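# Close a box end flap, tucking its tabs into the floor slots

## Task

Fold the top flap of the box's upright end wall over and press both of its tabs all the way into the slots in the box floor. At the finish, that end wall and both long side walls must stand upright, the corner flaps at that end must be tucked inward, and the box must rest on its base. Everything must stay that way without the robot holding it.

## Robot and tools

ROBOT. Two arms, left_arm and right_arm, each with six revolute joints and a parallel two-finger gripper. Base positions in the scene frame: left_arm at (+0.042, +0.229, 0) m with quat_wxyz (+1.000, 0, 0, +0.014); right_arm at (+0.033, -0.370, 0) m with quat_wxyz (+1.000, 0, 0, -0.016). The names left and right are labels only and do not match image sides.

SCENE FRAME. Origin on the table surface midway between the arms. +x points out across the table, +z points up, and left_arm sits toward +y. All reported gripper poses use this frame, in metres, with orientation as quat_wxyz. The gripper's fingers point along its own +z and close along its own y. end_effector_position is the point between the finger pads, roughly 1 cm short of the tips. Reported hand positions can be inaccurate, increasingly so at long reach.

execute_actions. Argument actions is a list holding zero or one item. An empty list only returns the current state. An action item is {"rows": [...], "steps": n}: n is 1 to 15 control steps (each 1/30 s, default 15). Each row drives one step; if rows run out, the final row is held for the remaining steps. A wait item is {"steps": n} with no rows, n up to 300; it adds no command and returns after n steps counted from the previous result. Optional pictures (true/false) chooses whether camera images come back. A refused call sends nothing to the robot.

ROW LAYOUT. Every row is one flat list of 14 numbers covering both arms, even if only one moves: left_arm waist, shoulder, elbow, wrist pitch, wrist yaw, wrist roll, gripper opening, then the same seven for right_arm. The six joint values are absolute target angles in radians, in the same form as the Joint positions line, not offsets. Ranges per arm: waist -2.618 to 3.054, shoulder 0.000 to 3.142, elbow 0.000 to 3.142, wrist pitch -1.571 to 1.571, wrist yaw -1.571 to 1.571, wrist roll -2.094 to 2.094. True limits may differ by up to 0.036 rad either way. A target beyond a range end by more than 0.036 rad, and further out than the joint's last reported angle, causes refusal; a target past the real end is clipped there and may produce a "joint sent to its limit" line (possibly referring to an earlier action still running). Absence of that line does not prove more travel is available. The opening is an absolute value from -1 (closed) to +1 (fully open).

MOTION. Each step, the command sent to a joint is kept within a fixed distance of its measured angle: 0.202 rad waist, 0.258 shoulder, 0.238 elbow, 0.573 wrist pitch, 0.522 wrist yaw and wrist roll. If targets would move the gripper over 70 mm from where it is, all that arm's targets are pulled back toward current angles. So large moves need several calls. Between calls, arms keep heading to the last row sent until they have nearly stopped (slow or blocked motion counts as stopped) or a step is HELD; after that only a new action pushes further. Fingers still moving keep moving.

RESULT LINES. The state line gives each gripper's position and quaternion. Joint positions and Joint velocities list, per arm, the six joints (rad, rad/s) then the finger-pad gap (m, m/s; 0.094 m means fully open). grip_measured is the measured finger opening on the same -1 to 1 scale you command; each gripper may read off by about 1 mm, constant for the scene. "joint command not followed" means a clearance check altered or blocked some targets; the rest of the row still ran. HELD marks steps where all or part of your row was not sent. MOTOR HOT appears from 75 °C; OVER-TEMPERATURE FAULT reports a stop (at 90 °C the arm halts 10 s; at 100 °C the arm goes limp and falls).

GRIPPING. Between the extremes, fingers go where grip_measured would read your number. To hold something, command roughly 0.03 below grip_measured for a firm grip, less for a gentle one. Pad force tops out near 50 to 62 N, lower for parts under about 2 mm thick; first contact can spike higher.

zoom_image. Arguments camera (cam_head_left, cam_head_right, cam_high, cam_low, cam_left_wrist, cam_right_wrist) and region [x0, y0, x1, y1] in image pixels from the top-left, at most 504 by 504. Returns a magnified view of that camera's latest picture. All images are 504x504, listed in that camera order; calibration data (K, distortion, T_world_to_cam) was supplied and may be slightly off.

read_manual. Optional section, only "licences"; returns licence text, no motion.

finished_scene. Argument scene: the number of the scene being ended. Replying without any tool call ends everything. After resuming from a summary, first send an empty actions list to learn the current scene and task.

CAUTIONS. Do not knock or set anything off the table. Avoid arm-to-arm collisions or hard pressing between arms. Avoid drops, slips, slams, and very forceful pushes. Brief external tugs on held parts or pushes on loose items can occur. Holding loads warms motors, so release or rest when possible. Leave the box stable on its own before finishing; smooth, low-effort motion is preferred.

Each tool is called after "Emit:" as name(argument=value, ...), one argument or row to a line, values as JSON.

## Session

Emit:
execute_actions(
  actions=[],
)

Scene clock: 0.00 s of 4500.00 s.
left_arm: end_effector_position=(+0.4282, +0.2471, +0.3928) grip_measured=-0.383 end_effector_quat_wxyz=(+0.692, -0.010, +0.722, +0.021) | right_arm: end_effector_position=(+0.4152, -0.3826, +0.4002) grip_measured=-0.390 end_effector_quat_wxyz=(+0.701, +0.010, +0.713, -0.019)
Joint positions: left_arm=[ 0.016  1.064  1.039 -0.016 -0.     0.017  0.029] | right_arm=[ 0.001  1.047  1.036 -0.007  0.011 -0.013  0.029]
Joint velocities: left_arm=[-0.007  0.007  0.007 -0.066  0.051 -0.007 -0.002] | right_arm=[-0.007 -0.012 -0.012  0.007 -0.007  0.007  0.001]
Motor temperatures (°C, as the motors report them): left_arm=[19 22 20 22 19 21] | right_arm=[20 21 20 18 20 20]

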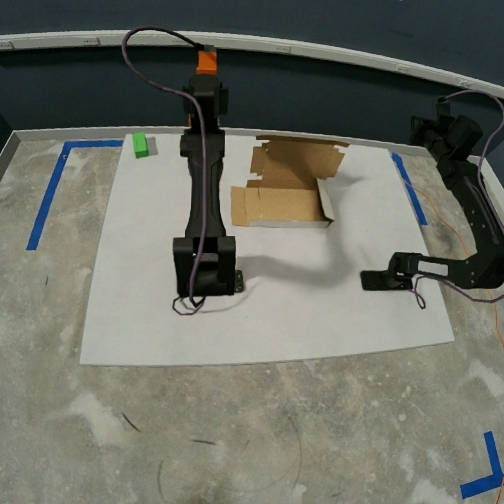

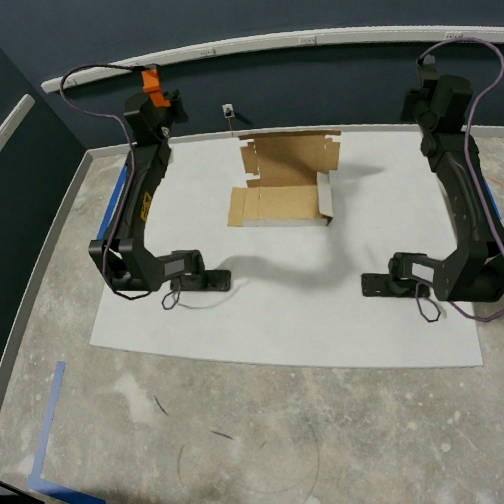

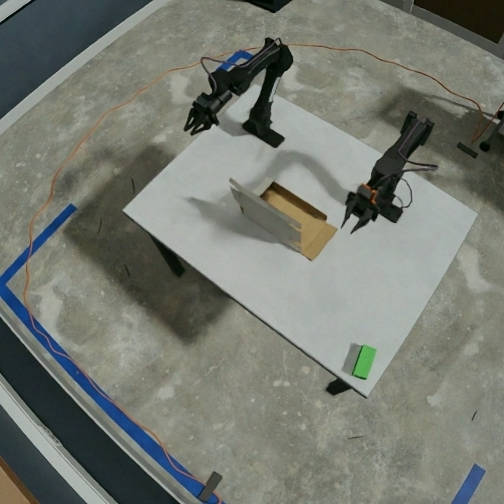

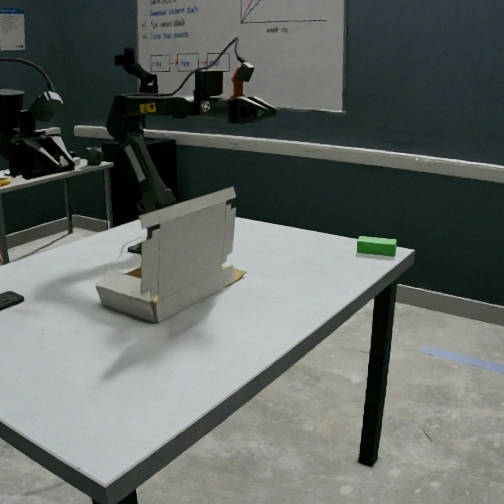

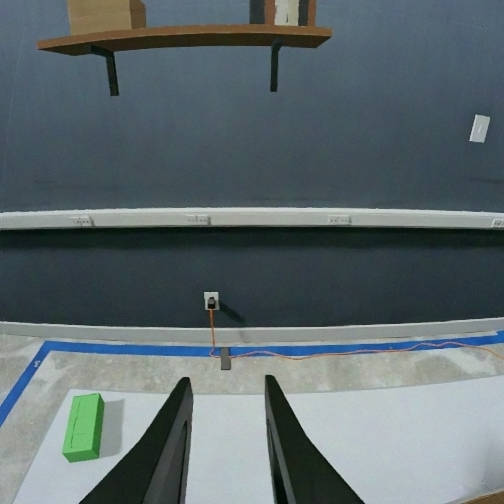

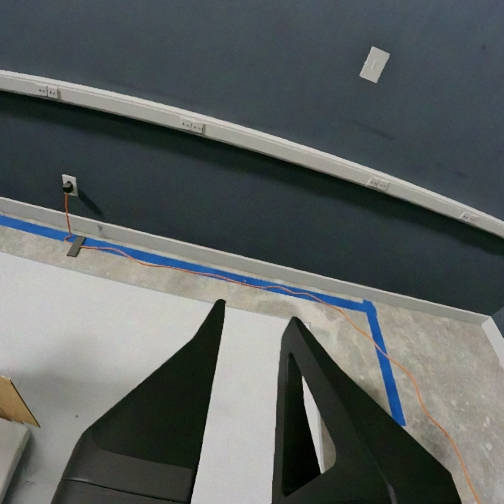

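Emit:
zoom_image(
  camera="cam_head_right",
  region=[210, 110, 370, 250],
)

Emit:
zoom_image(
  camera="cam_high",
  region=[210, 160, 350, 280],
)

Emit:
zoom_image(
  camera="cam_low",
  region=[80, 180, 260, 340],
)

Emit:
zoom_image(
  camera="cam_head_left",
  region=[210, 110, 370, 250],
)

Region (210, 110, 370, 250) of cam_head_right's 504x504 image, scaled by 3.150, with more detail than that image has; it fills the top 441 rows of this view, and the rest is white.

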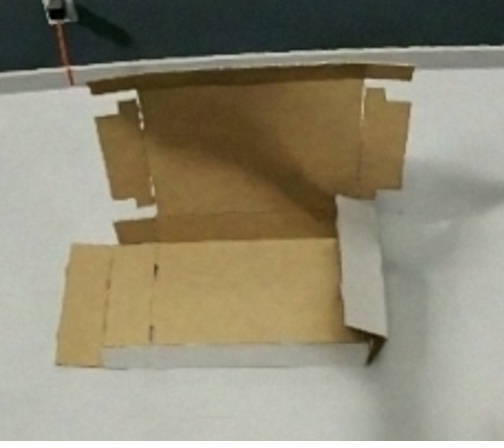

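Region (210, 160, 350, 280) of cam_high's 504x504 image, scaled by 3.600, with more detail than that image has; it fills the top 432 rows of this view, and the rest is white.

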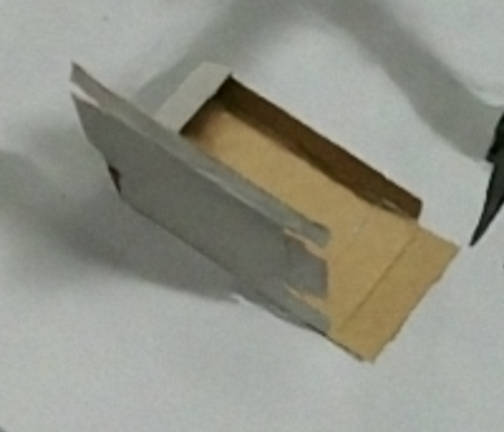

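Region (80, 180, 260, 340) of cam_low's 504x504 image, scaled by 2.800, with more detail than that image has.

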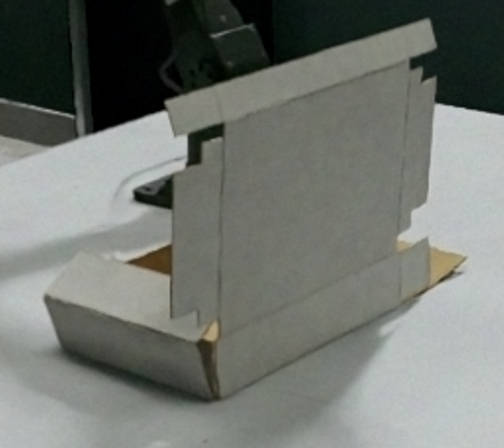

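Region (210, 110, 370, 250) of cam_head_left's 504x504 image, scaled by 3.150, with more detail than that image has; it fills the top 441 rows of this view, and the rest is white.

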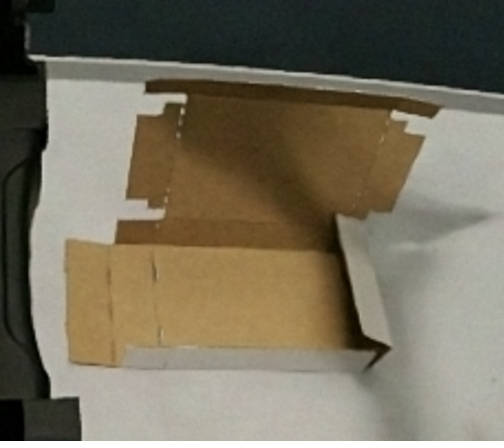

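Emit:
execute_actions(
  actions=[
    {"rows":[[0.016,1.064,1.039,-0.016,0,0.017,-0.38,0.577,1.858,1.605,-1.318,0,0.545,0.1]]},
  ],
  pictures=false,
)

Emit:
execute_actions(
  actions=[
    {"steps":60},
  ],
)

Scene clock: 43.80 s of 4500.00 s.
left_arm: end_effector_position=(+0.4282, +0.2471, +0.3935) grip_measured=-0.382 end_effector_quat_wxyz=(+0.693, -0.010, +0.721, +0.021) | right_arm: end_effector_position=(+0.4245, -0.1579, +0.1860) grip_measured=+0.098 end_effector_quat_wxyz=(+0.246, -0.017, +0.961, +0.122)
Joint positions: left_arm=[ 0.016  1.064  1.039 -0.014 -0.     0.017  0.029] | right_arm=[ 0.53   1.731  1.561 -0.844  0.01   0.459  0.052]
Joint velocities: left_arm=[ 0.012 -0.007  0.007  0.022  0.037  0.037  0.   ] | right_arm=[ 0.447  1.072  0.129 -1.883 -0.081  0.315  0.001]
Motor temperatures (°C, as the motors report them): left_arm=[19 23 23 29 19 21] | right_arm=[20 22 24 25 20 20]
Steps of this call (steps 1 to 90: nothing new was sent; then 40.30 s passed at rest; steps 91 to 105: all 15 steps of this action). Readings (joint positions):
91: left_arm=[0.016 1.064 1.039 -0.016 -0.000 0.017] | right_arm=[0.019 1.063 1.061 -0.059 0.021 0.036]
92: left_arm=[0.016 1.064 1.039 -0.016 -0.000 0.017] | right_arm=[0.057 1.100 1.113 -0.133 0.024 0.101]
94: left_arm=[0.016 1.064 1.039 -0.015 -0.000 0.017] | right_arm=[0.150 1.202 1.219 -0.261 0.022 0.207]
98: left_arm=[0.016 1.064 1.039 -0.014 -0.000 0.017] | right_arm=[0.329 1.431 1.415 -0.524 0.018 0.348]
105: the state above

Scene clock: 45.80 s of 4500.00 s.
left_arm: end_effector_position=(+0.4282, +0.2471, +0.3935) grip_measured=-0.382 end_effector_quat_wxyz=(+0.693, -0.010, +0.721, +0.021) | right_arm: end_effector_position=(+0.3219, -0.1928, +0.1012) grip_measured=+0.098 end_effector_quat_wxyz=(-0.025, -0.004, +1.000, -0.016)
Joint positions: left_arm=[ 0.016  1.064  1.039 -0.014 -0.     0.017  0.029] | right_arm=[ 0.579  1.887  1.566 -1.31   0.001  0.539  0.052]
Joint velocities: left_arm=[-0.007 -0.002 -0.007 -0.037 -0.007 -0.051  0.001] | right_arm=[-0.012  0.017 -0.007  0.022  0.022  0.037 -0.   ]
Motor temperatures (°C, as the motors report them): left_arm=[19 23 23 29 19 21] | right_arm=[20 22 24 25 20 20]
Steps of this call (steps 1 to 45: the robot went on to your last target; steps 46 to 60: nothing new was sent). Readings (joint positions):
1: left_arm=[0.016 1.064 1.039 -0.014 -0.000 0.017] | right_arm=[0.545 1.768 1.564 -0.912 0.009 0.472]
2: left_arm=[0.016 1.064 1.039 -0.014 -0.000 0.017] | right_arm=[0.558 1.806 1.566 -0.984 0.007 0.484]
4: left_arm=[0.016 1.064 1.039 -0.014 -0.000 0.017] | right_arm=[0.575 1.869 1.566 -1.109 0.003 0.504]
8: left_arm=[0.016 1.064 1.039 -0.014 -0.000 0.017] | right_arm=[0.579 1.898 1.566 -1.235 0.001 0.525]
60: the state above
All arms were judged still, so your last target was given up. Only a new action makes them travel on or press farther. Fingers that are still opening or closing keep moving.
camera_calibration (this result's frames):
cam_left_wrist: T_world_to_cam=[[-0.00988737, -0.999896, -0.0104624, 0.247738], [-0.513773, 0.0140561, -0.857811, 0.609261], [0.857869, -0.0031062, -0.513859, -0.0621429], [0, 0, 0, 1]] pos_world=[0.368782, 0.238956, 0.49329]
cam_right_wrist: T_world_to_cam=[[0.291197, -0.956566, -0.0136597, -0.273668], [-0.767178, -0.242027, 0.594021, 0.177351], [-0.571526, -0.162498, -0.804334, 0.344475], [0, 0, 0, 1]] pos_world=[0.412627, -0.162881, 0.167984]

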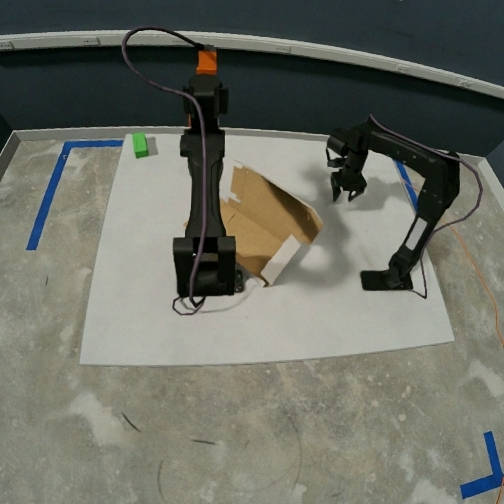

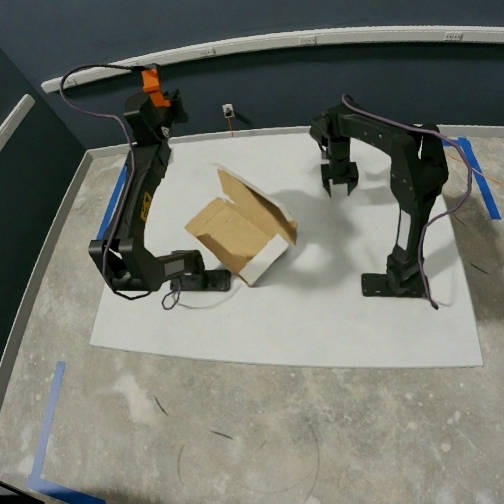

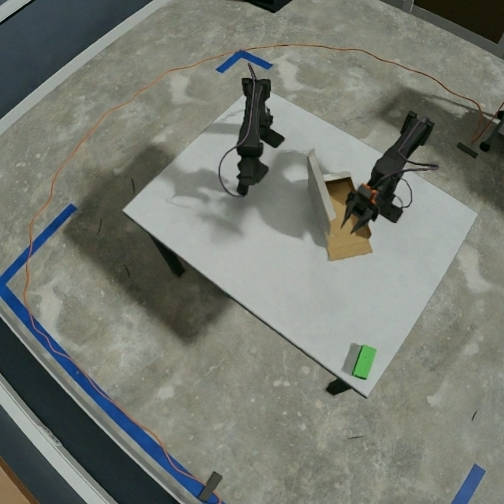

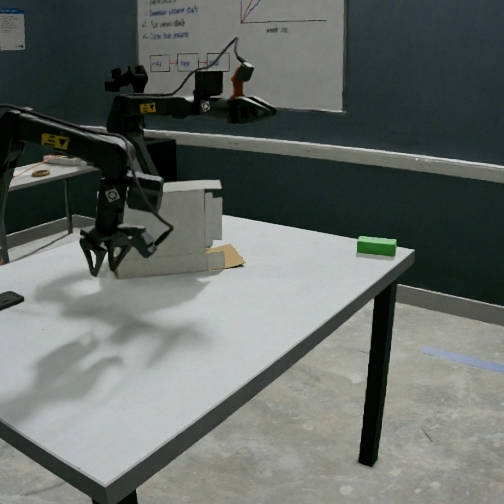

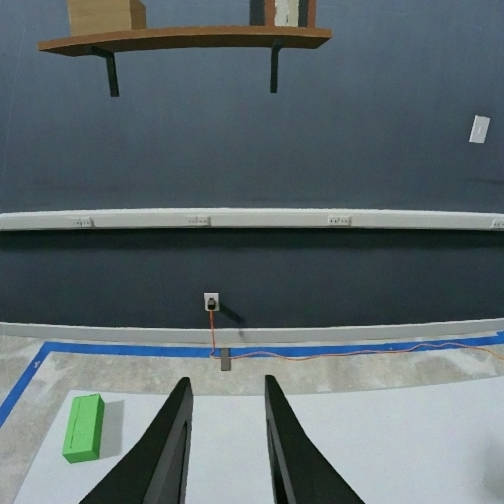

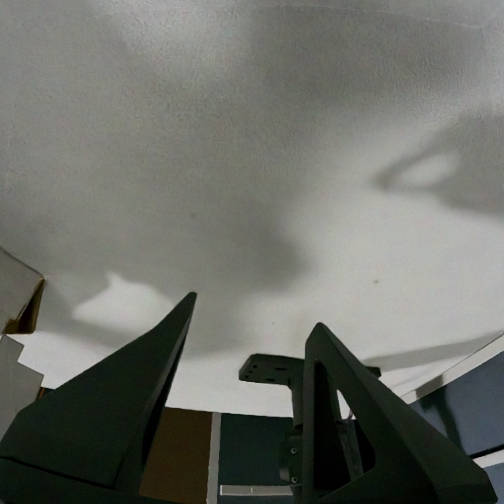

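Knocked the box round. Re-locate.

Emit:
zoom_image(
  camera="cam_head_right",
  region=[170, 150, 330, 300],
)

Emit:
zoom_image(
  camera="cam_head_left",
  region=[170, 150, 340, 300],
)

Region (170, 150, 330, 300) of cam_head_right's 504x504 image, scaled by 3.150, with more detail than that image has; it fills the top 472 rows of this view, and the rest is white.

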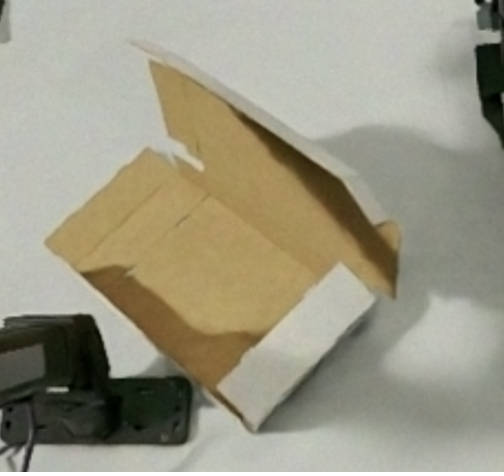

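Region (170, 150, 340, 300) of cam_head_left's 504x504 image, scaled by 2.965, with more detail than that image has; it fills the top 445 rows of this view, and the rest is white.

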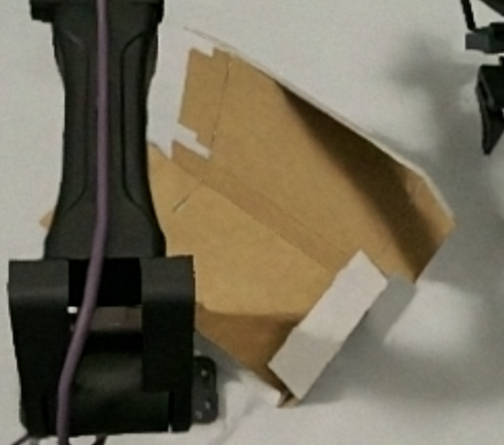

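Emit:
execute_actions(
  actions=[
    {"rows":[[0.016,1.064,1.039,-0.016,0,0.017,-0.38,0.579,1.372,1.10,-1.296,0,-1.04,0.1]]},
  ],
  pictures=false,
)

Emit:
execute_actions(
  actions=[
    {"steps":25},
  ],
  pictures=false,
)

Emit:
execute_actions(
  actions=[
    {"rows":[[0.016,1.064,1.039,-0.016,0,0.017,-0.38,1.46,1.372,1.10,-1.296,0,-1.04,0.1]]},
  ],
  pictures=false,
)

Emit:
execute_actions(
  actions=[
    {"steps":25},
  ],
  pictures=false,
)

Emit:
execute_actions(
  actions=[
    {"rows":[[0.016,1.064,1.039,-0.016,0,0.017,-0.38,1.46,1.995,1.831,-1.407,0,-1.04,0.1]]},
  ],
  pictures=false,
)

Emit:
execute_actions(
  actions=[
    {"steps":40},
  ],
)

Scene clock: 72.70 s of 4500.00 s.
left_arm: end_effector_position=(+0.4282, +0.2471, +0.3935) grip_measured=-0.382 end_effector_quat_wxyz=(+0.693, -0.010, +0.721, +0.021) | right_arm: end_effector_position=(+0.2210, -0.2545, +0.1261) grip_measured=+0.098 end_effector_quat_wxyz=(+0.004, -0.631, +0.776, -0.001)
Joint positions: left_arm=[ 0.016  1.064  1.039 -0.014 -0.     0.017  0.029] | right_arm=[ 0.579  1.366  1.115 -1.313  0.002 -0.817  0.052]
Joint velocities: left_arm=[-0.017  0.002 -0.007  0.022 -0.007 -0.007 -0.   ] | right_arm=[-0.002  0.007 -0.002 -0.022 -0.081 -1.487  0.001]
Motor temperatures (°C, as the motors report them): left_arm=[19 23 23 32 19 21] | right_arm=[20 26 24 22 20 20]
Steps of this call (steps 1 to 90: nothing new was sent; then 23.40 s passed at rest; steps 91 to 105: all 15 steps of this action). Readings (joint positions):
91: left_arm=[0.016 1.064 1.039 -0.014 -0.000 0.017] | right_arm=[0.579 1.859 1.527 -1.279 0.002 0.466]
92: left_arm=[0.016 1.064 1.039 -0.014 -0.000 0.017] | right_arm=[0.579 1.801 1.444 -1.247 0.002 0.366]
94: left_arm=[0.016 1.064 1.039 -0.014 -0.000 0.017] | right_arm=[0.579 1.654 1.278 -1.256 0.002 0.176]
98: left_arm=[0.016 1.064 1.039 -0.014 -0.000 0.017] | right_arm=[0.579 1.398 1.115 -1.321 0.002 -0.216]
105: the state above

Scene clock: 73.53 s of 4500.00 s.
left_arm: end_effector_position=(+0.4282, +0.2471, +0.3935) grip_measured=-0.382 end_effector_quat_wxyz=(+0.693, -0.010, +0.721, +0.021) | right_arm: end_effector_position=(+0.2230, -0.2533, +0.1261) grip_measured=+0.098 end_effector_quat_wxyz=(-0.008, +0.710, -0.704, +0.003)
Joint positions: left_arm=[ 0.016  1.064  1.039 -0.014 -0.     0.017  0.029] | right_arm=[ 0.579  1.366  1.115 -1.303  0.002 -1.033  0.052]
Joint velocities: left_arm=[-0.007  0.002  0.007 -0.022  0.066 -0.007  0.001] | right_arm=[-0.002  0.002 -0.002 -0.051 -0.007 -0.066 -0.001]
Motor temperatures (°C, as the motors report them): left_arm=[19 23 23 32 19 21] | right_arm=[20 26 24 22 20 20]
Steps of this call (steps 1 to 25: the robot went on to your last target). Readings (joint positions):
1: left_arm=[0.016 1.064 1.039 -0.014 -0.000 0.017] | right_arm=[0.579 1.366 1.115 -1.311 0.002 -0.861]
2: left_arm=[0.016 1.064 1.039 -0.014 -0.000 0.017] | right_arm=[0.579 1.366 1.115 -1.310 0.002 -0.896]
4: left_arm=[0.016 1.064 1.039 -0.014 -0.000 0.017] | right_arm=[0.579 1.366 1.115 -1.308 0.002 -0.946]
8: left_arm=[0.016 1.064 1.039 -0.014 -0.000 0.017] | right_arm=[0.579 1.366 1.115 -1.305 0.002 -0.998]
25: the state above

Scene clock: 74.03 s of 4500.00 s.
left_arm: end_effector_position=(+0.4282, +0.2471, +0.3935) grip_measured=-0.382 end_effector_quat_wxyz=(+0.693, -0.010, +0.721, +0.021) | right_arm: end_effector_position=(+0.0636, -0.1447, +0.1263) grip_measured=+0.098 end_effector_quat_wxyz=(-0.017, +0.943, -0.331, -0.005)
Joint positions: left_arm=[ 0.016  1.064  1.039 -0.014 -0.     0.017  0.029] | right_arm=[ 1.463  1.366  1.115 -1.285 -0.003 -1.035  0.052]
Joint velocities: left_arm=[-0.007 -0.007  0.002 -0.066  0.022 -0.066  0.001] | right_arm=[-0.022  0.002  0.002 -0.022  0.007  0.066  0.   ]
Motor temperatures (°C, as the motors report them): left_arm=[19 23 23 32 19 21] | right_arm=[20 26 24 22 20 20]
Steps of this call (steps 1 to 15: all 15 steps of this action). Readings (joint positions):
1: left_arm=[0.016 1.064 1.039 -0.014 -0.000 0.017] | right_arm=[0.605 1.366 1.115 -1.303 0.014 -1.033]
2: left_arm=[0.016 1.064 1.039 -0.014 -0.000 0.017] | right_arm=[0.668 1.366 1.115 -1.300 0.020 -1.033]
4: left_arm=[0.016 1.064 1.039 -0.014 -0.000 0.017] | right_arm=[0.817 1.366 1.115 -1.293 0.016 -1.033]
8: left_arm=[0.016 1.064 1.039 -0.014 -0.000 0.017] | right_arm=[1.112 1.366 1.115 -1.287 0.012 -1.033]
15: the state above

Scene clock: 74.87 s of 4500.00 s.
left_arm: end_effector_position=(+0.4282, +0.2471, +0.3935) grip_measured=-0.382 end_effector_quat_wxyz=(+0.693, -0.010, +0.721, +0.021) | right_arm: end_effector_position=(+0.0640, -0.1448, +0.1263) grip_measured=+0.098 end_effector_quat_wxyz=(-0.017, +0.943, -0.331, -0.004)
Joint positions: left_arm=[ 0.016  1.064  1.039 -0.014 -0.     0.017  0.029] | right_arm=[ 1.463  1.366  1.115 -1.285 -0.    -1.035  0.052]
Joint velocities: left_arm=[-0.017 -0.002  0.007  0.007  0.066  0.007  0.   ] | right_arm=[-0.007  0.002 -0.007 -0.022 -0.081 -0.095  0.001]
Motor temperatures (°C, as the motors report them): left_arm=[19 23 23 32 19 21] | right_arm=[20 26 24 22 20 20]
Steps of this call (steps 1 to 15: the robot went on to your last target; steps 16 to 25: nothing new was sent). Readings (joint positions):
1: left_arm=[0.016 1.064 1.039 -0.014 -0.000 0.017] | right_arm=[1.463 1.366 1.115 -1.285 -0.002 -1.035]
2: left_arm=[0.016 1.064 1.039 -0.014 -0.000 0.017] | right_arm=[1.463 1.366 1.115 -1.285 -0.002 -1.035]
4: left_arm=[0.016 1.064 1.039 -0.014 -0.000 0.017] | right_arm=[1.463 1.366 1.115 -1.285 -0.001 -1.035]
8: left_arm=[0.016 1.064 1.039 -0.014 -0.000 0.017] | right_arm=[1.463 1.366 1.115 -1.285 -0.001 -1.035]
25: the state above
All arms were judged still, so your last target was given up. Only a new action makes them travel on or press farther. Fingers that are still opening or closing keep moving.

Scene clock: 75.37 s of 4500.00 s.
left_arm: end_effector_position=(+0.4282, +0.2471, +0.3935) grip_measured=-0.382 end_effector_quat_wxyz=(+0.693, -0.010, +0.721, +0.021) | right_arm: end_effector_position=(+0.0853, +0.0046, +0.1068) grip_measured=+0.098 end_effector_quat_wxyz=(+0.023, +0.943, -0.331, +0.005)
Joint positions: left_arm=[ 0.016  1.064  1.039 -0.014 -0.     0.017  0.029] | right_arm=[ 1.463  2.032  1.792 -1.377  0.001 -1.037  0.052]
Joint velocities: left_arm=[-0.012  0.002 -0.017  0.051  0.007 -0.037  0.   ] | right_arm=[-0.012 -0.085  0.1   -0.125 -0.066 -0.066  0.   ]
Motor temperatures (°C, as the motors report them): left_arm=[19 23 23 32 19 21] | right_arm=[20 26 24 22 20 20]
Steps of this call (steps 1 to 15: all 15 steps of this action). Readings (joint positions):
1: left_arm=[0.016 1.064 1.039 -0.014 -0.000 0.017] | right_arm=[1.463 1.395 1.147 -1.321 0.001 -1.036]
2: left_arm=[0.016 1.064 1.039 -0.014 -0.000 0.017] | right_arm=[1.463 1.462 1.223 -1.375 0.001 -1.037]
4: left_arm=[0.016 1.064 1.039 -0.014 -0.000 0.017] | right_arm=[1.463 1.623 1.388 -1.397 0.001 -1.037]
8: left_arm=[0.016 1.064 1.039 -0.014 -0.000 0.017] | right_arm=[1.463 1.947 1.703 -1.389 0.001 -1.037]
15: the state above

Scene clock: 76.70 s of 4500.00 s.
left_arm: end_effector_position=(+0.4282, +0.2471, +0.3935) grip_measured=-0.382 end_effector_quat_wxyz=(+0.693, -0.010, +0.721, +0.021) | right_arm: end_effector_position=(+0.0850, +0.0019, +0.1119) grip_measured=+0.098 end_effector_quat_wxyz=(+0.024, +0.943, -0.331, +0.005)
Joint positions: left_arm=[ 0.016  1.064  1.039 -0.014 -0.     0.017  0.029] | right_arm=[ 1.463  2.023  1.798 -1.395  0.001 -1.037  0.052]
Joint velocities: left_arm=[-0.012  0.022  0.022  0.081  0.037 -0.007  0.   ] | right_arm=[-0.007 -0.012  0.002  0.051  0.037 -0.007 -0.001]
Motor temperatures (°C, as the motors report them): left_arm=[19 23 23 32 19 21] | right_arm=[20 26 24 21 20 20]
Steps of this call (steps 1 to 30: the robot went on to your last target; steps 31 to 40: nothing new was sent). Readings (joint positions):
1: left_arm=[0.016 1.064 1.039 -0.014 -0.000 0.017] | right_arm=[1.463 2.029 1.795 -1.381 0.001 -1.037]
2: left_arm=[0.016 1.064 1.039 -0.014 -0.000 0.017] | right_arm=[1.463 2.026 1.797 -1.383 0.001 -1.037]
4: left_arm=[0.016 1.064 1.039 -0.014 -0.000 0.017] | right_arm=[1.463 2.023 1.798 -1.388 0.001 -1.037]
8: left_arm=[0.016 1.064 1.039 -0.014 -0.000 0.017] | right_arm=[1.463 2.023 1.798 -1.392 0.001 -1.037]
40: the state above
All arms were judged still, so your last target was given up. Only a new action makes them travel on or press farther. Fingers that are still opening or closing keep moving.
camera_calibration (this result's frames):
cam_left_wrist: T_world_to_cam=[[-0.00988737, -0.999896, -0.0104624, 0.247738], [-0.513773, 0.0140561, -0.857811, 0.609261], [0.857869, -0.0031062, -0.513859, -0.0621429], [0, 0, 0, 1]] pos_world=[0.368782, 0.238956, 0.49329]
cam_right_wrist: T_world_to_cam=[[0.375889, 0.923556, -0.0758447, -0.0220973], [0.784933, -0.273826, 0.555788, -0.0911058], [0.492533, -0.268447, -0.827857, 0.161722], [0, 0, 0, 1]] pos_world=[0.000164799, 0.0388747, 0.182842]

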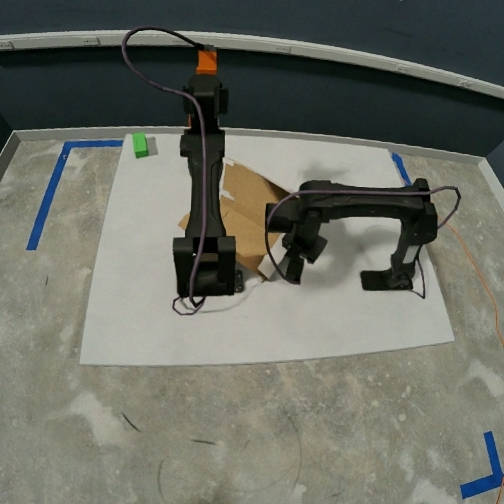

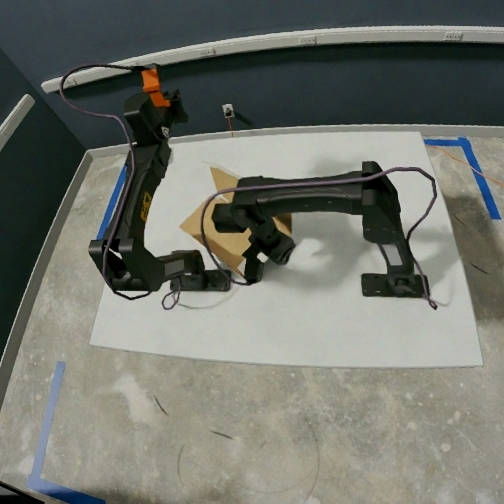

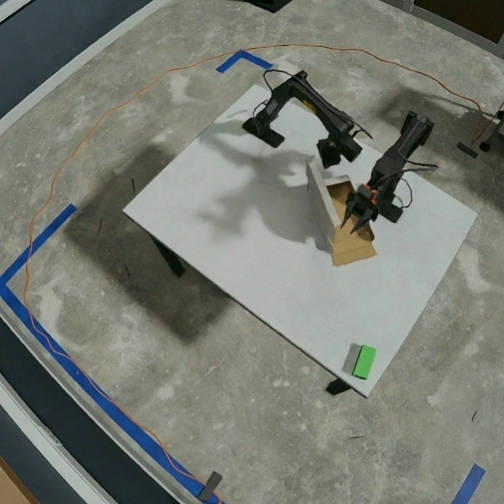

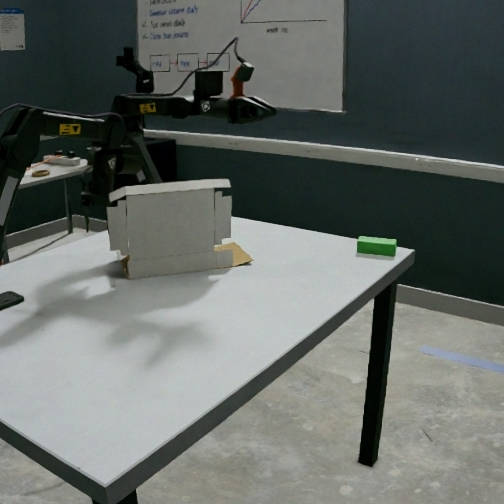

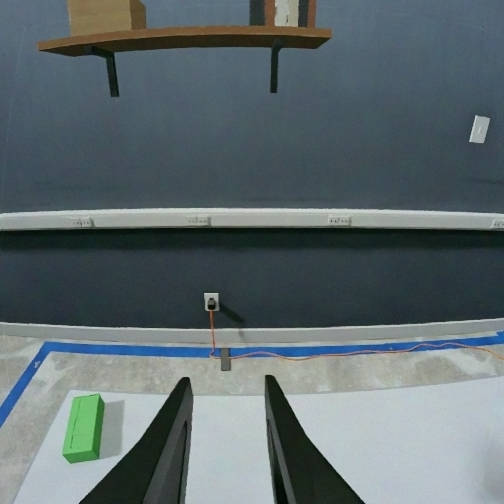

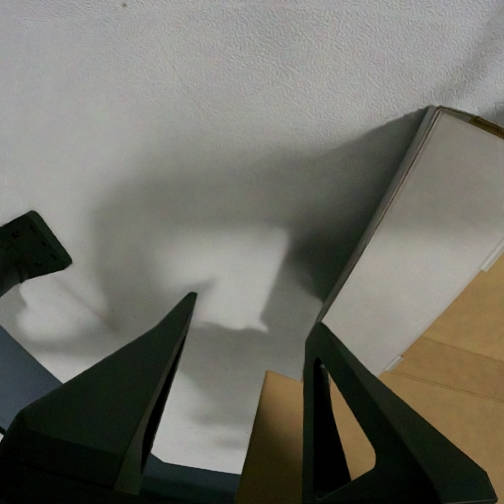

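Emit:
execute_actions(
  actions=[
    {"rows":[[0.016,1.064,1.039,-0.016,0,0.017,-0.38,1.432,2.275,2.269,-1.565,0,-1.125,0.1]]},
  ],
  pictures=false,
)

Emit:
execute_actions(
  actions=[
    {"steps":30},
  ],
)

Scene clock: 90.43 s of 4500.00 s.
left_arm: end_effector_position=(+0.4282, +0.2471, +0.3935) grip_measured=-0.382 end_effector_quat_wxyz=(+0.693, -0.010, +0.721, +0.021) | right_arm: end_effector_position=(+0.1060, +0.0592, +0.1104) grip_measured=+0.098 end_effector_quat_wxyz=(+0.019, +0.951, -0.307, +0.004)
Joint positions: left_arm=[ 0.016  1.064  1.039 -0.014 -0.     0.017  0.029] | right_arm=[ 1.434  2.303  2.237 -1.543  0.003 -1.115  0.052]
Joint velocities: left_arm=[ 0.017 -0.007 -0.007  0.022  0.022 -0.022 -0.   ] | right_arm=[-0.007 -0.012  0.007 -0.095  0.007 -0.037 -0.001]
Motor temperatures (°C, as the motors report them): left_arm=[19 23 23 33 19 21] | right_arm=[20 27 24 21 20 20]
Steps of this call (steps 1 to 90: nothing new was sent; then 10.23 s passed at rest; steps 91 to 105: all 15 steps of this action). Readings (joint positions):
91: left_arm=[0.016 1.064 1.039 -0.014 -0.000 0.017] | right_arm=[1.460 2.055 1.841 -1.437 0.001 -1.049]
92: left_arm=[0.016 1.064 1.039 -0.014 -0.000 0.017] | right_arm=[1.457 2.111 1.928 -1.488 0.001 -1.064]
94: left_arm=[0.016 1.064 1.039 -0.014 -0.000 0.017] | right_arm=[1.446 2.224 2.086 -1.509 0.001 -1.083]
98: left_arm=[0.016 1.064 1.039 -0.014 -0.000 0.017] | right_arm=[1.434 2.309 2.213 -1.508 0.003 -1.102]
105: the state above

Scene clock: 91.43 s of 4500.00 s.
left_arm: end_effector_position=(+0.4282, +0.2471, +0.3935) grip_measured=-0.382 end_effector_quat_wxyz=(+0.693, -0.010, +0.721, +0.021) | right_arm: end_effector_position=(+0.1057, +0.0572, +0.1105) grip_measured=+0.098 end_effector_quat_wxyz=(+0.023, +0.952, -0.306, +0.005)
Joint positions: left_arm=[ 0.016  1.064  1.039 -0.014 -0.     0.017  0.029] | right_arm=[ 1.434  2.303  2.237 -1.552  0.003 -1.118  0.052]
Joint velocities: left_arm=[-0.007 -0.002 -0.012  0.022  0.007 -0.037 -0.   ] | right_arm=[ 0.027 -0.007 -0.007 -0.007 -0.081 -0.051  0.   ]
Motor temperatures (°C, as the motors report them): left_arm=[19 23 23 33 19 21] | right_arm=[20 28 24 21 20 20]
Steps of this call (steps 1 to 15: the robot went on to your last target; steps 16 to 30: nothing new was sent). Readings (joint positions):
1: left_arm=[0.016 1.064 1.039 -0.014 -0.000 0.017] | right_arm=[1.434 2.303 2.237 -1.545 0.003 -1.115]
2: left_arm=[0.016 1.064 1.039 -0.014 -0.000 0.017] | right_arm=[1.434 2.303 2.237 -1.546 0.003 -1.116]
4: left_arm=[0.016 1.064 1.039 -0.014 -0.000 0.017] | right_arm=[1.434 2.303 2.237 -1.549 0.003 -1.117]
8: left_arm=[0.016 1.064 1.039 -0.014 -0.000 0.017] | right_arm=[1.434 2.303 2.237 -1.551 0.003 -1.117]
30: the state above
All arms were judged still, so your last target was given up. Only a new action makes them travel on or press farther. Fingers that are still opening or closing keep moving.
camera_calibration (this result's frames):
cam_left_wrist: T_world_to_cam=[[-0.00988737, -0.999896, -0.0104624, 0.247738], [-0.513773, 0.0140561, -0.857811, 0.609261], [0.857869, -0.0031062, -0.513859, -0.0621429], [0, 0, 0, 1]] pos_world=[0.368782, 0.238956, 0.49329]
cam_right_wrist: T_world_to_cam=[[0.327347, 0.941925, -0.0749796, -0.0769933], [0.799254, -0.233689, 0.5537, -0.0951015], [0.504021, -0.24118, -0.829334, 0.162615], [0, 0, 0, 1]] pos_world=[0.0192523, 0.0895171, 0.181747]

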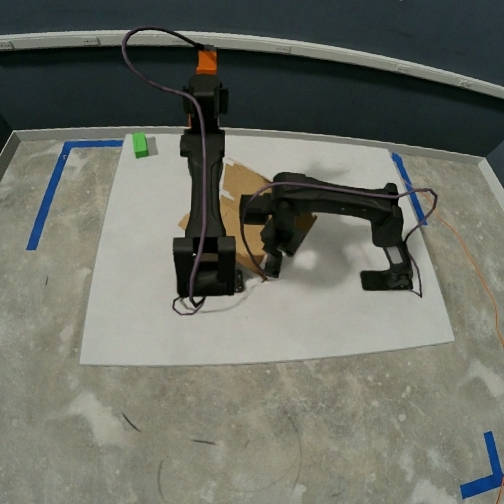

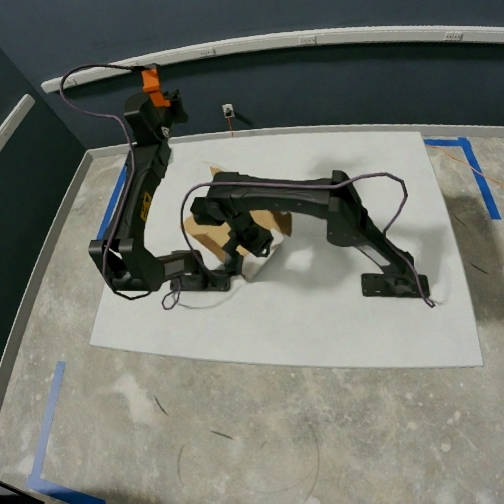

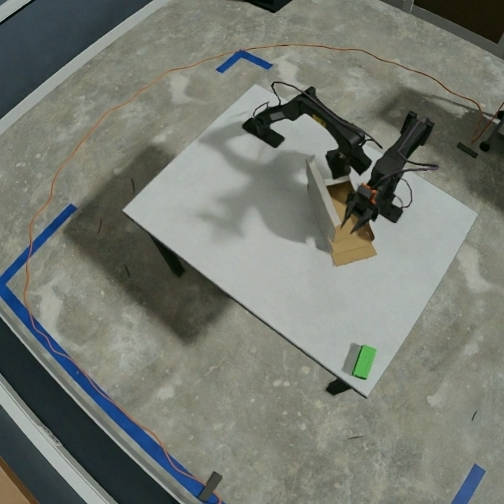

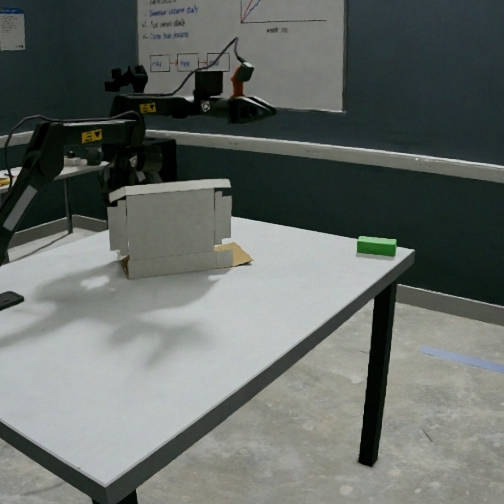

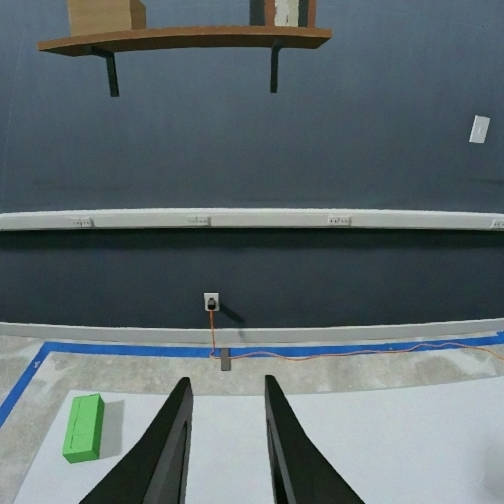

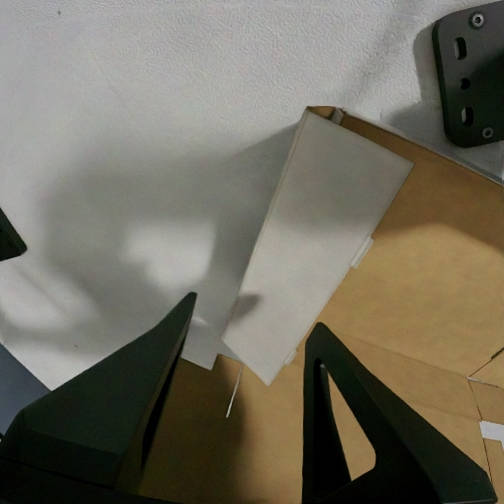

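Emit:
execute_actions(
  actions=[
    {"rows":[[0.016,1.064,1.039,-0.016,0,0.017,-0.38,1.432,2.26,2.0,-1.31,0,-1.125,0.1]]},
  ],
  pictures=false,
)

Emit:
execute_actions(
  actions=[
    {"steps":25},
  ],
)

Scene clock: 97.47 s of 4500.00 s.
left_arm: end_effector_position=(+0.4282, +0.2471, +0.3935) grip_measured=-0.382 end_effector_quat_wxyz=(+0.693, -0.010, +0.721, +0.021) | right_arm: end_effector_position=(+0.1061, +0.0586, +0.0662) grip_measured=+0.098 end_effector_quat_wxyz=(+0.016, +0.952, -0.306, +0.004)
Joint positions: left_arm=[ 0.016  1.064  1.039 -0.014 -0.     0.017  0.029] | right_arm=[ 1.434  2.274  2.011 -1.341  0.004 -1.119  0.052]
Joint velocities: left_arm=[ 0.012  0.012 -0.007  0.007  0.007 -0.007 -0.001] | right_arm=[-0.002  0.017  0.007  0.066  0.022 -0.007  0.001]
Motor temperatures (°C, as the motors report them): left_arm=[19 23 24 34 19 21] | right_arm=[20 29 24 21 20 20]
Steps of this call (steps 1 to 90: nothing new was sent; then 2.53 s passed at rest; steps 91 to 105: all 15 steps of this action). Readings (joint positions):
91: left_arm=[0.016 1.064 1.039 -0.014 -0.000 0.017] | right_arm=[1.434 2.290 2.196 -1.514 0.003 -1.118]
92: left_arm=[0.016 1.064 1.039 -0.014 -0.000 0.017] | right_arm=[1.434 2.267 2.129 -1.466 0.003 -1.118]
94: left_arm=[0.016 1.064 1.039 -0.014 -0.000 0.017] | right_arm=[1.434 2.261 2.049 -1.422 0.003 -1.119]
98: left_arm=[0.016 1.064 1.039 -0.014 -0.000 0.017] | right_arm=[1.434 2.274 2.011 -1.374 0.004 -1.119]
105: the state above

Scene clock: 98.30 s of 4500.00 s.
left_arm: end_effector_position=(+0.4282, +0.2471, +0.3935) grip_measured=-0.382 end_effector_quat_wxyz=(+0.693, -0.010, +0.721, +0.021) | right_arm: end_effector_position=(+0.1064, +0.0598, +0.0661) grip_measured=+0.098 end_effector_quat_wxyz=(+0.013, +0.952, -0.306, +0.004)
Joint positions: left_arm=[ 0.016  1.064  1.039 -0.014 -0.     0.017  0.029] | right_arm=[ 1.434  2.274  2.011 -1.336  0.004 -1.119  0.052]
Joint velocities: left_arm=[-0.002 -0.012  0.017 -0.007  0.037 -0.037 -0.   ] | right_arm=[-0.027  0.002 -0.007 -0.051 -0.095 -0.066  0.001]
Motor temperatures (°C, as the motors report them): left_arm=[19 23 24 34 19 21] | right_arm=[20 29 24 21 20 20]
Steps of this call (steps 1 to 15: the robot went on to your last target; steps 16 to 25: nothing new was sent). Readings (joint positions):
1: left_arm=[0.016 1.064 1.039 -0.014 -0.000 0.017] | right_arm=[1.434 2.274 2.011 -1.340 0.004 -1.119]
2: left_arm=[0.016 1.064 1.039 -0.014 -0.000 0.017] | right_arm=[1.434 2.274 2.011 -1.338 0.004 -1.119]
4: left_arm=[0.016 1.064 1.039 -0.014 -0.000 0.017] | right_arm=[1.434 2.274 2.011 -1.337 0.004 -1.119]
8: left_arm=[0.016 1.064 1.039 -0.014 -0.000 0.017] | right_arm=[1.434 2.274 2.011 -1.337 0.004 -1.119]
25: the state above
All arms were judged still, so your last target was given up. Only a new action makes them travel on or press farther. Fingers that are still opening or closing keep moving.
camera_calibration (this result's frames):
cam_left_wrist: T_world_to_cam=[[-0.00988737, -0.999896, -0.0104624, 0.247738], [-0.513773, 0.0140561, -0.857811, 0.609261], [0.857869, -0.0031062, -0.513859, -0.0621429], [0, 0, 0, 1]] pos_world=[0.368782, 0.238956, 0.49329]
cam_right_wrist: T_world_to_cam=[[0.326874, 0.943428, -0.0556493, -0.0843772], [0.797027, -0.24355, 0.552659, -0.0695176], [0.50784, -0.225004, -0.831548, 0.124862], [0, 0, 0, 1]] pos_world=[0.0195783, 0.0907671, 0.137552]

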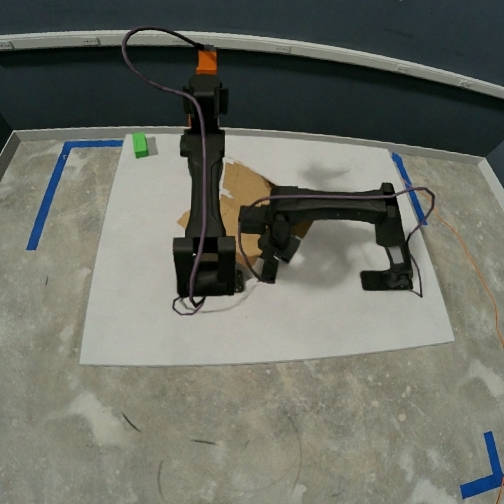

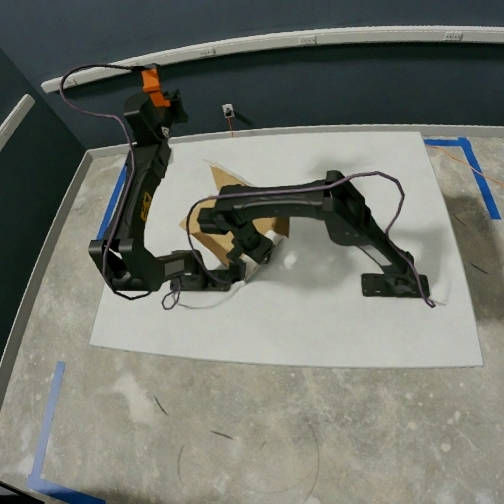

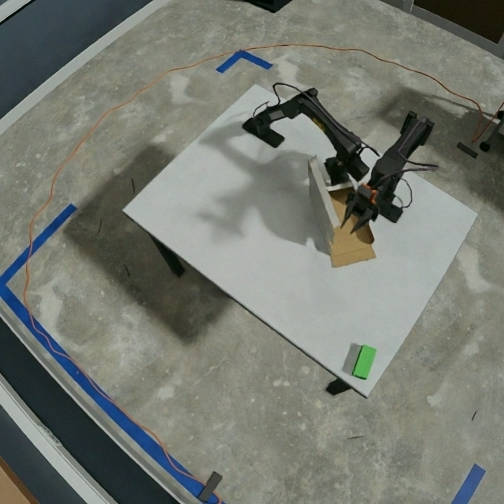

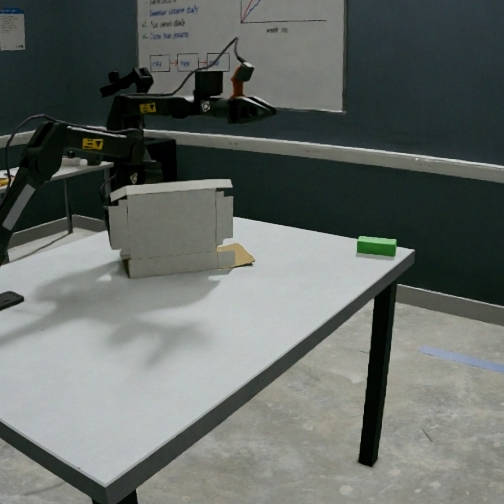

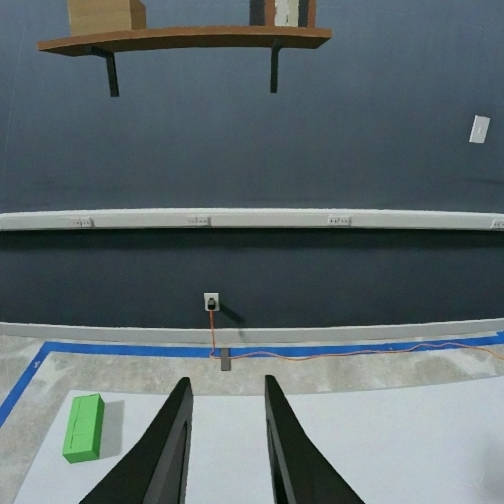

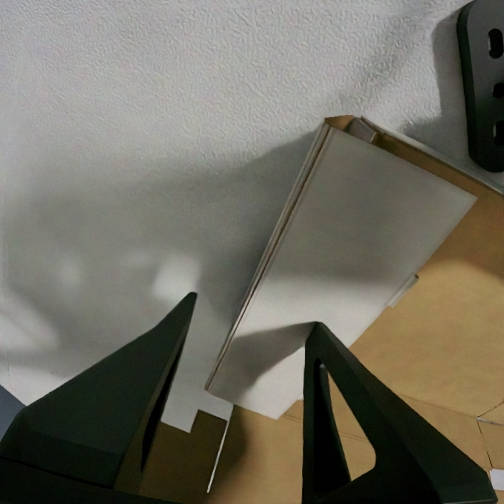

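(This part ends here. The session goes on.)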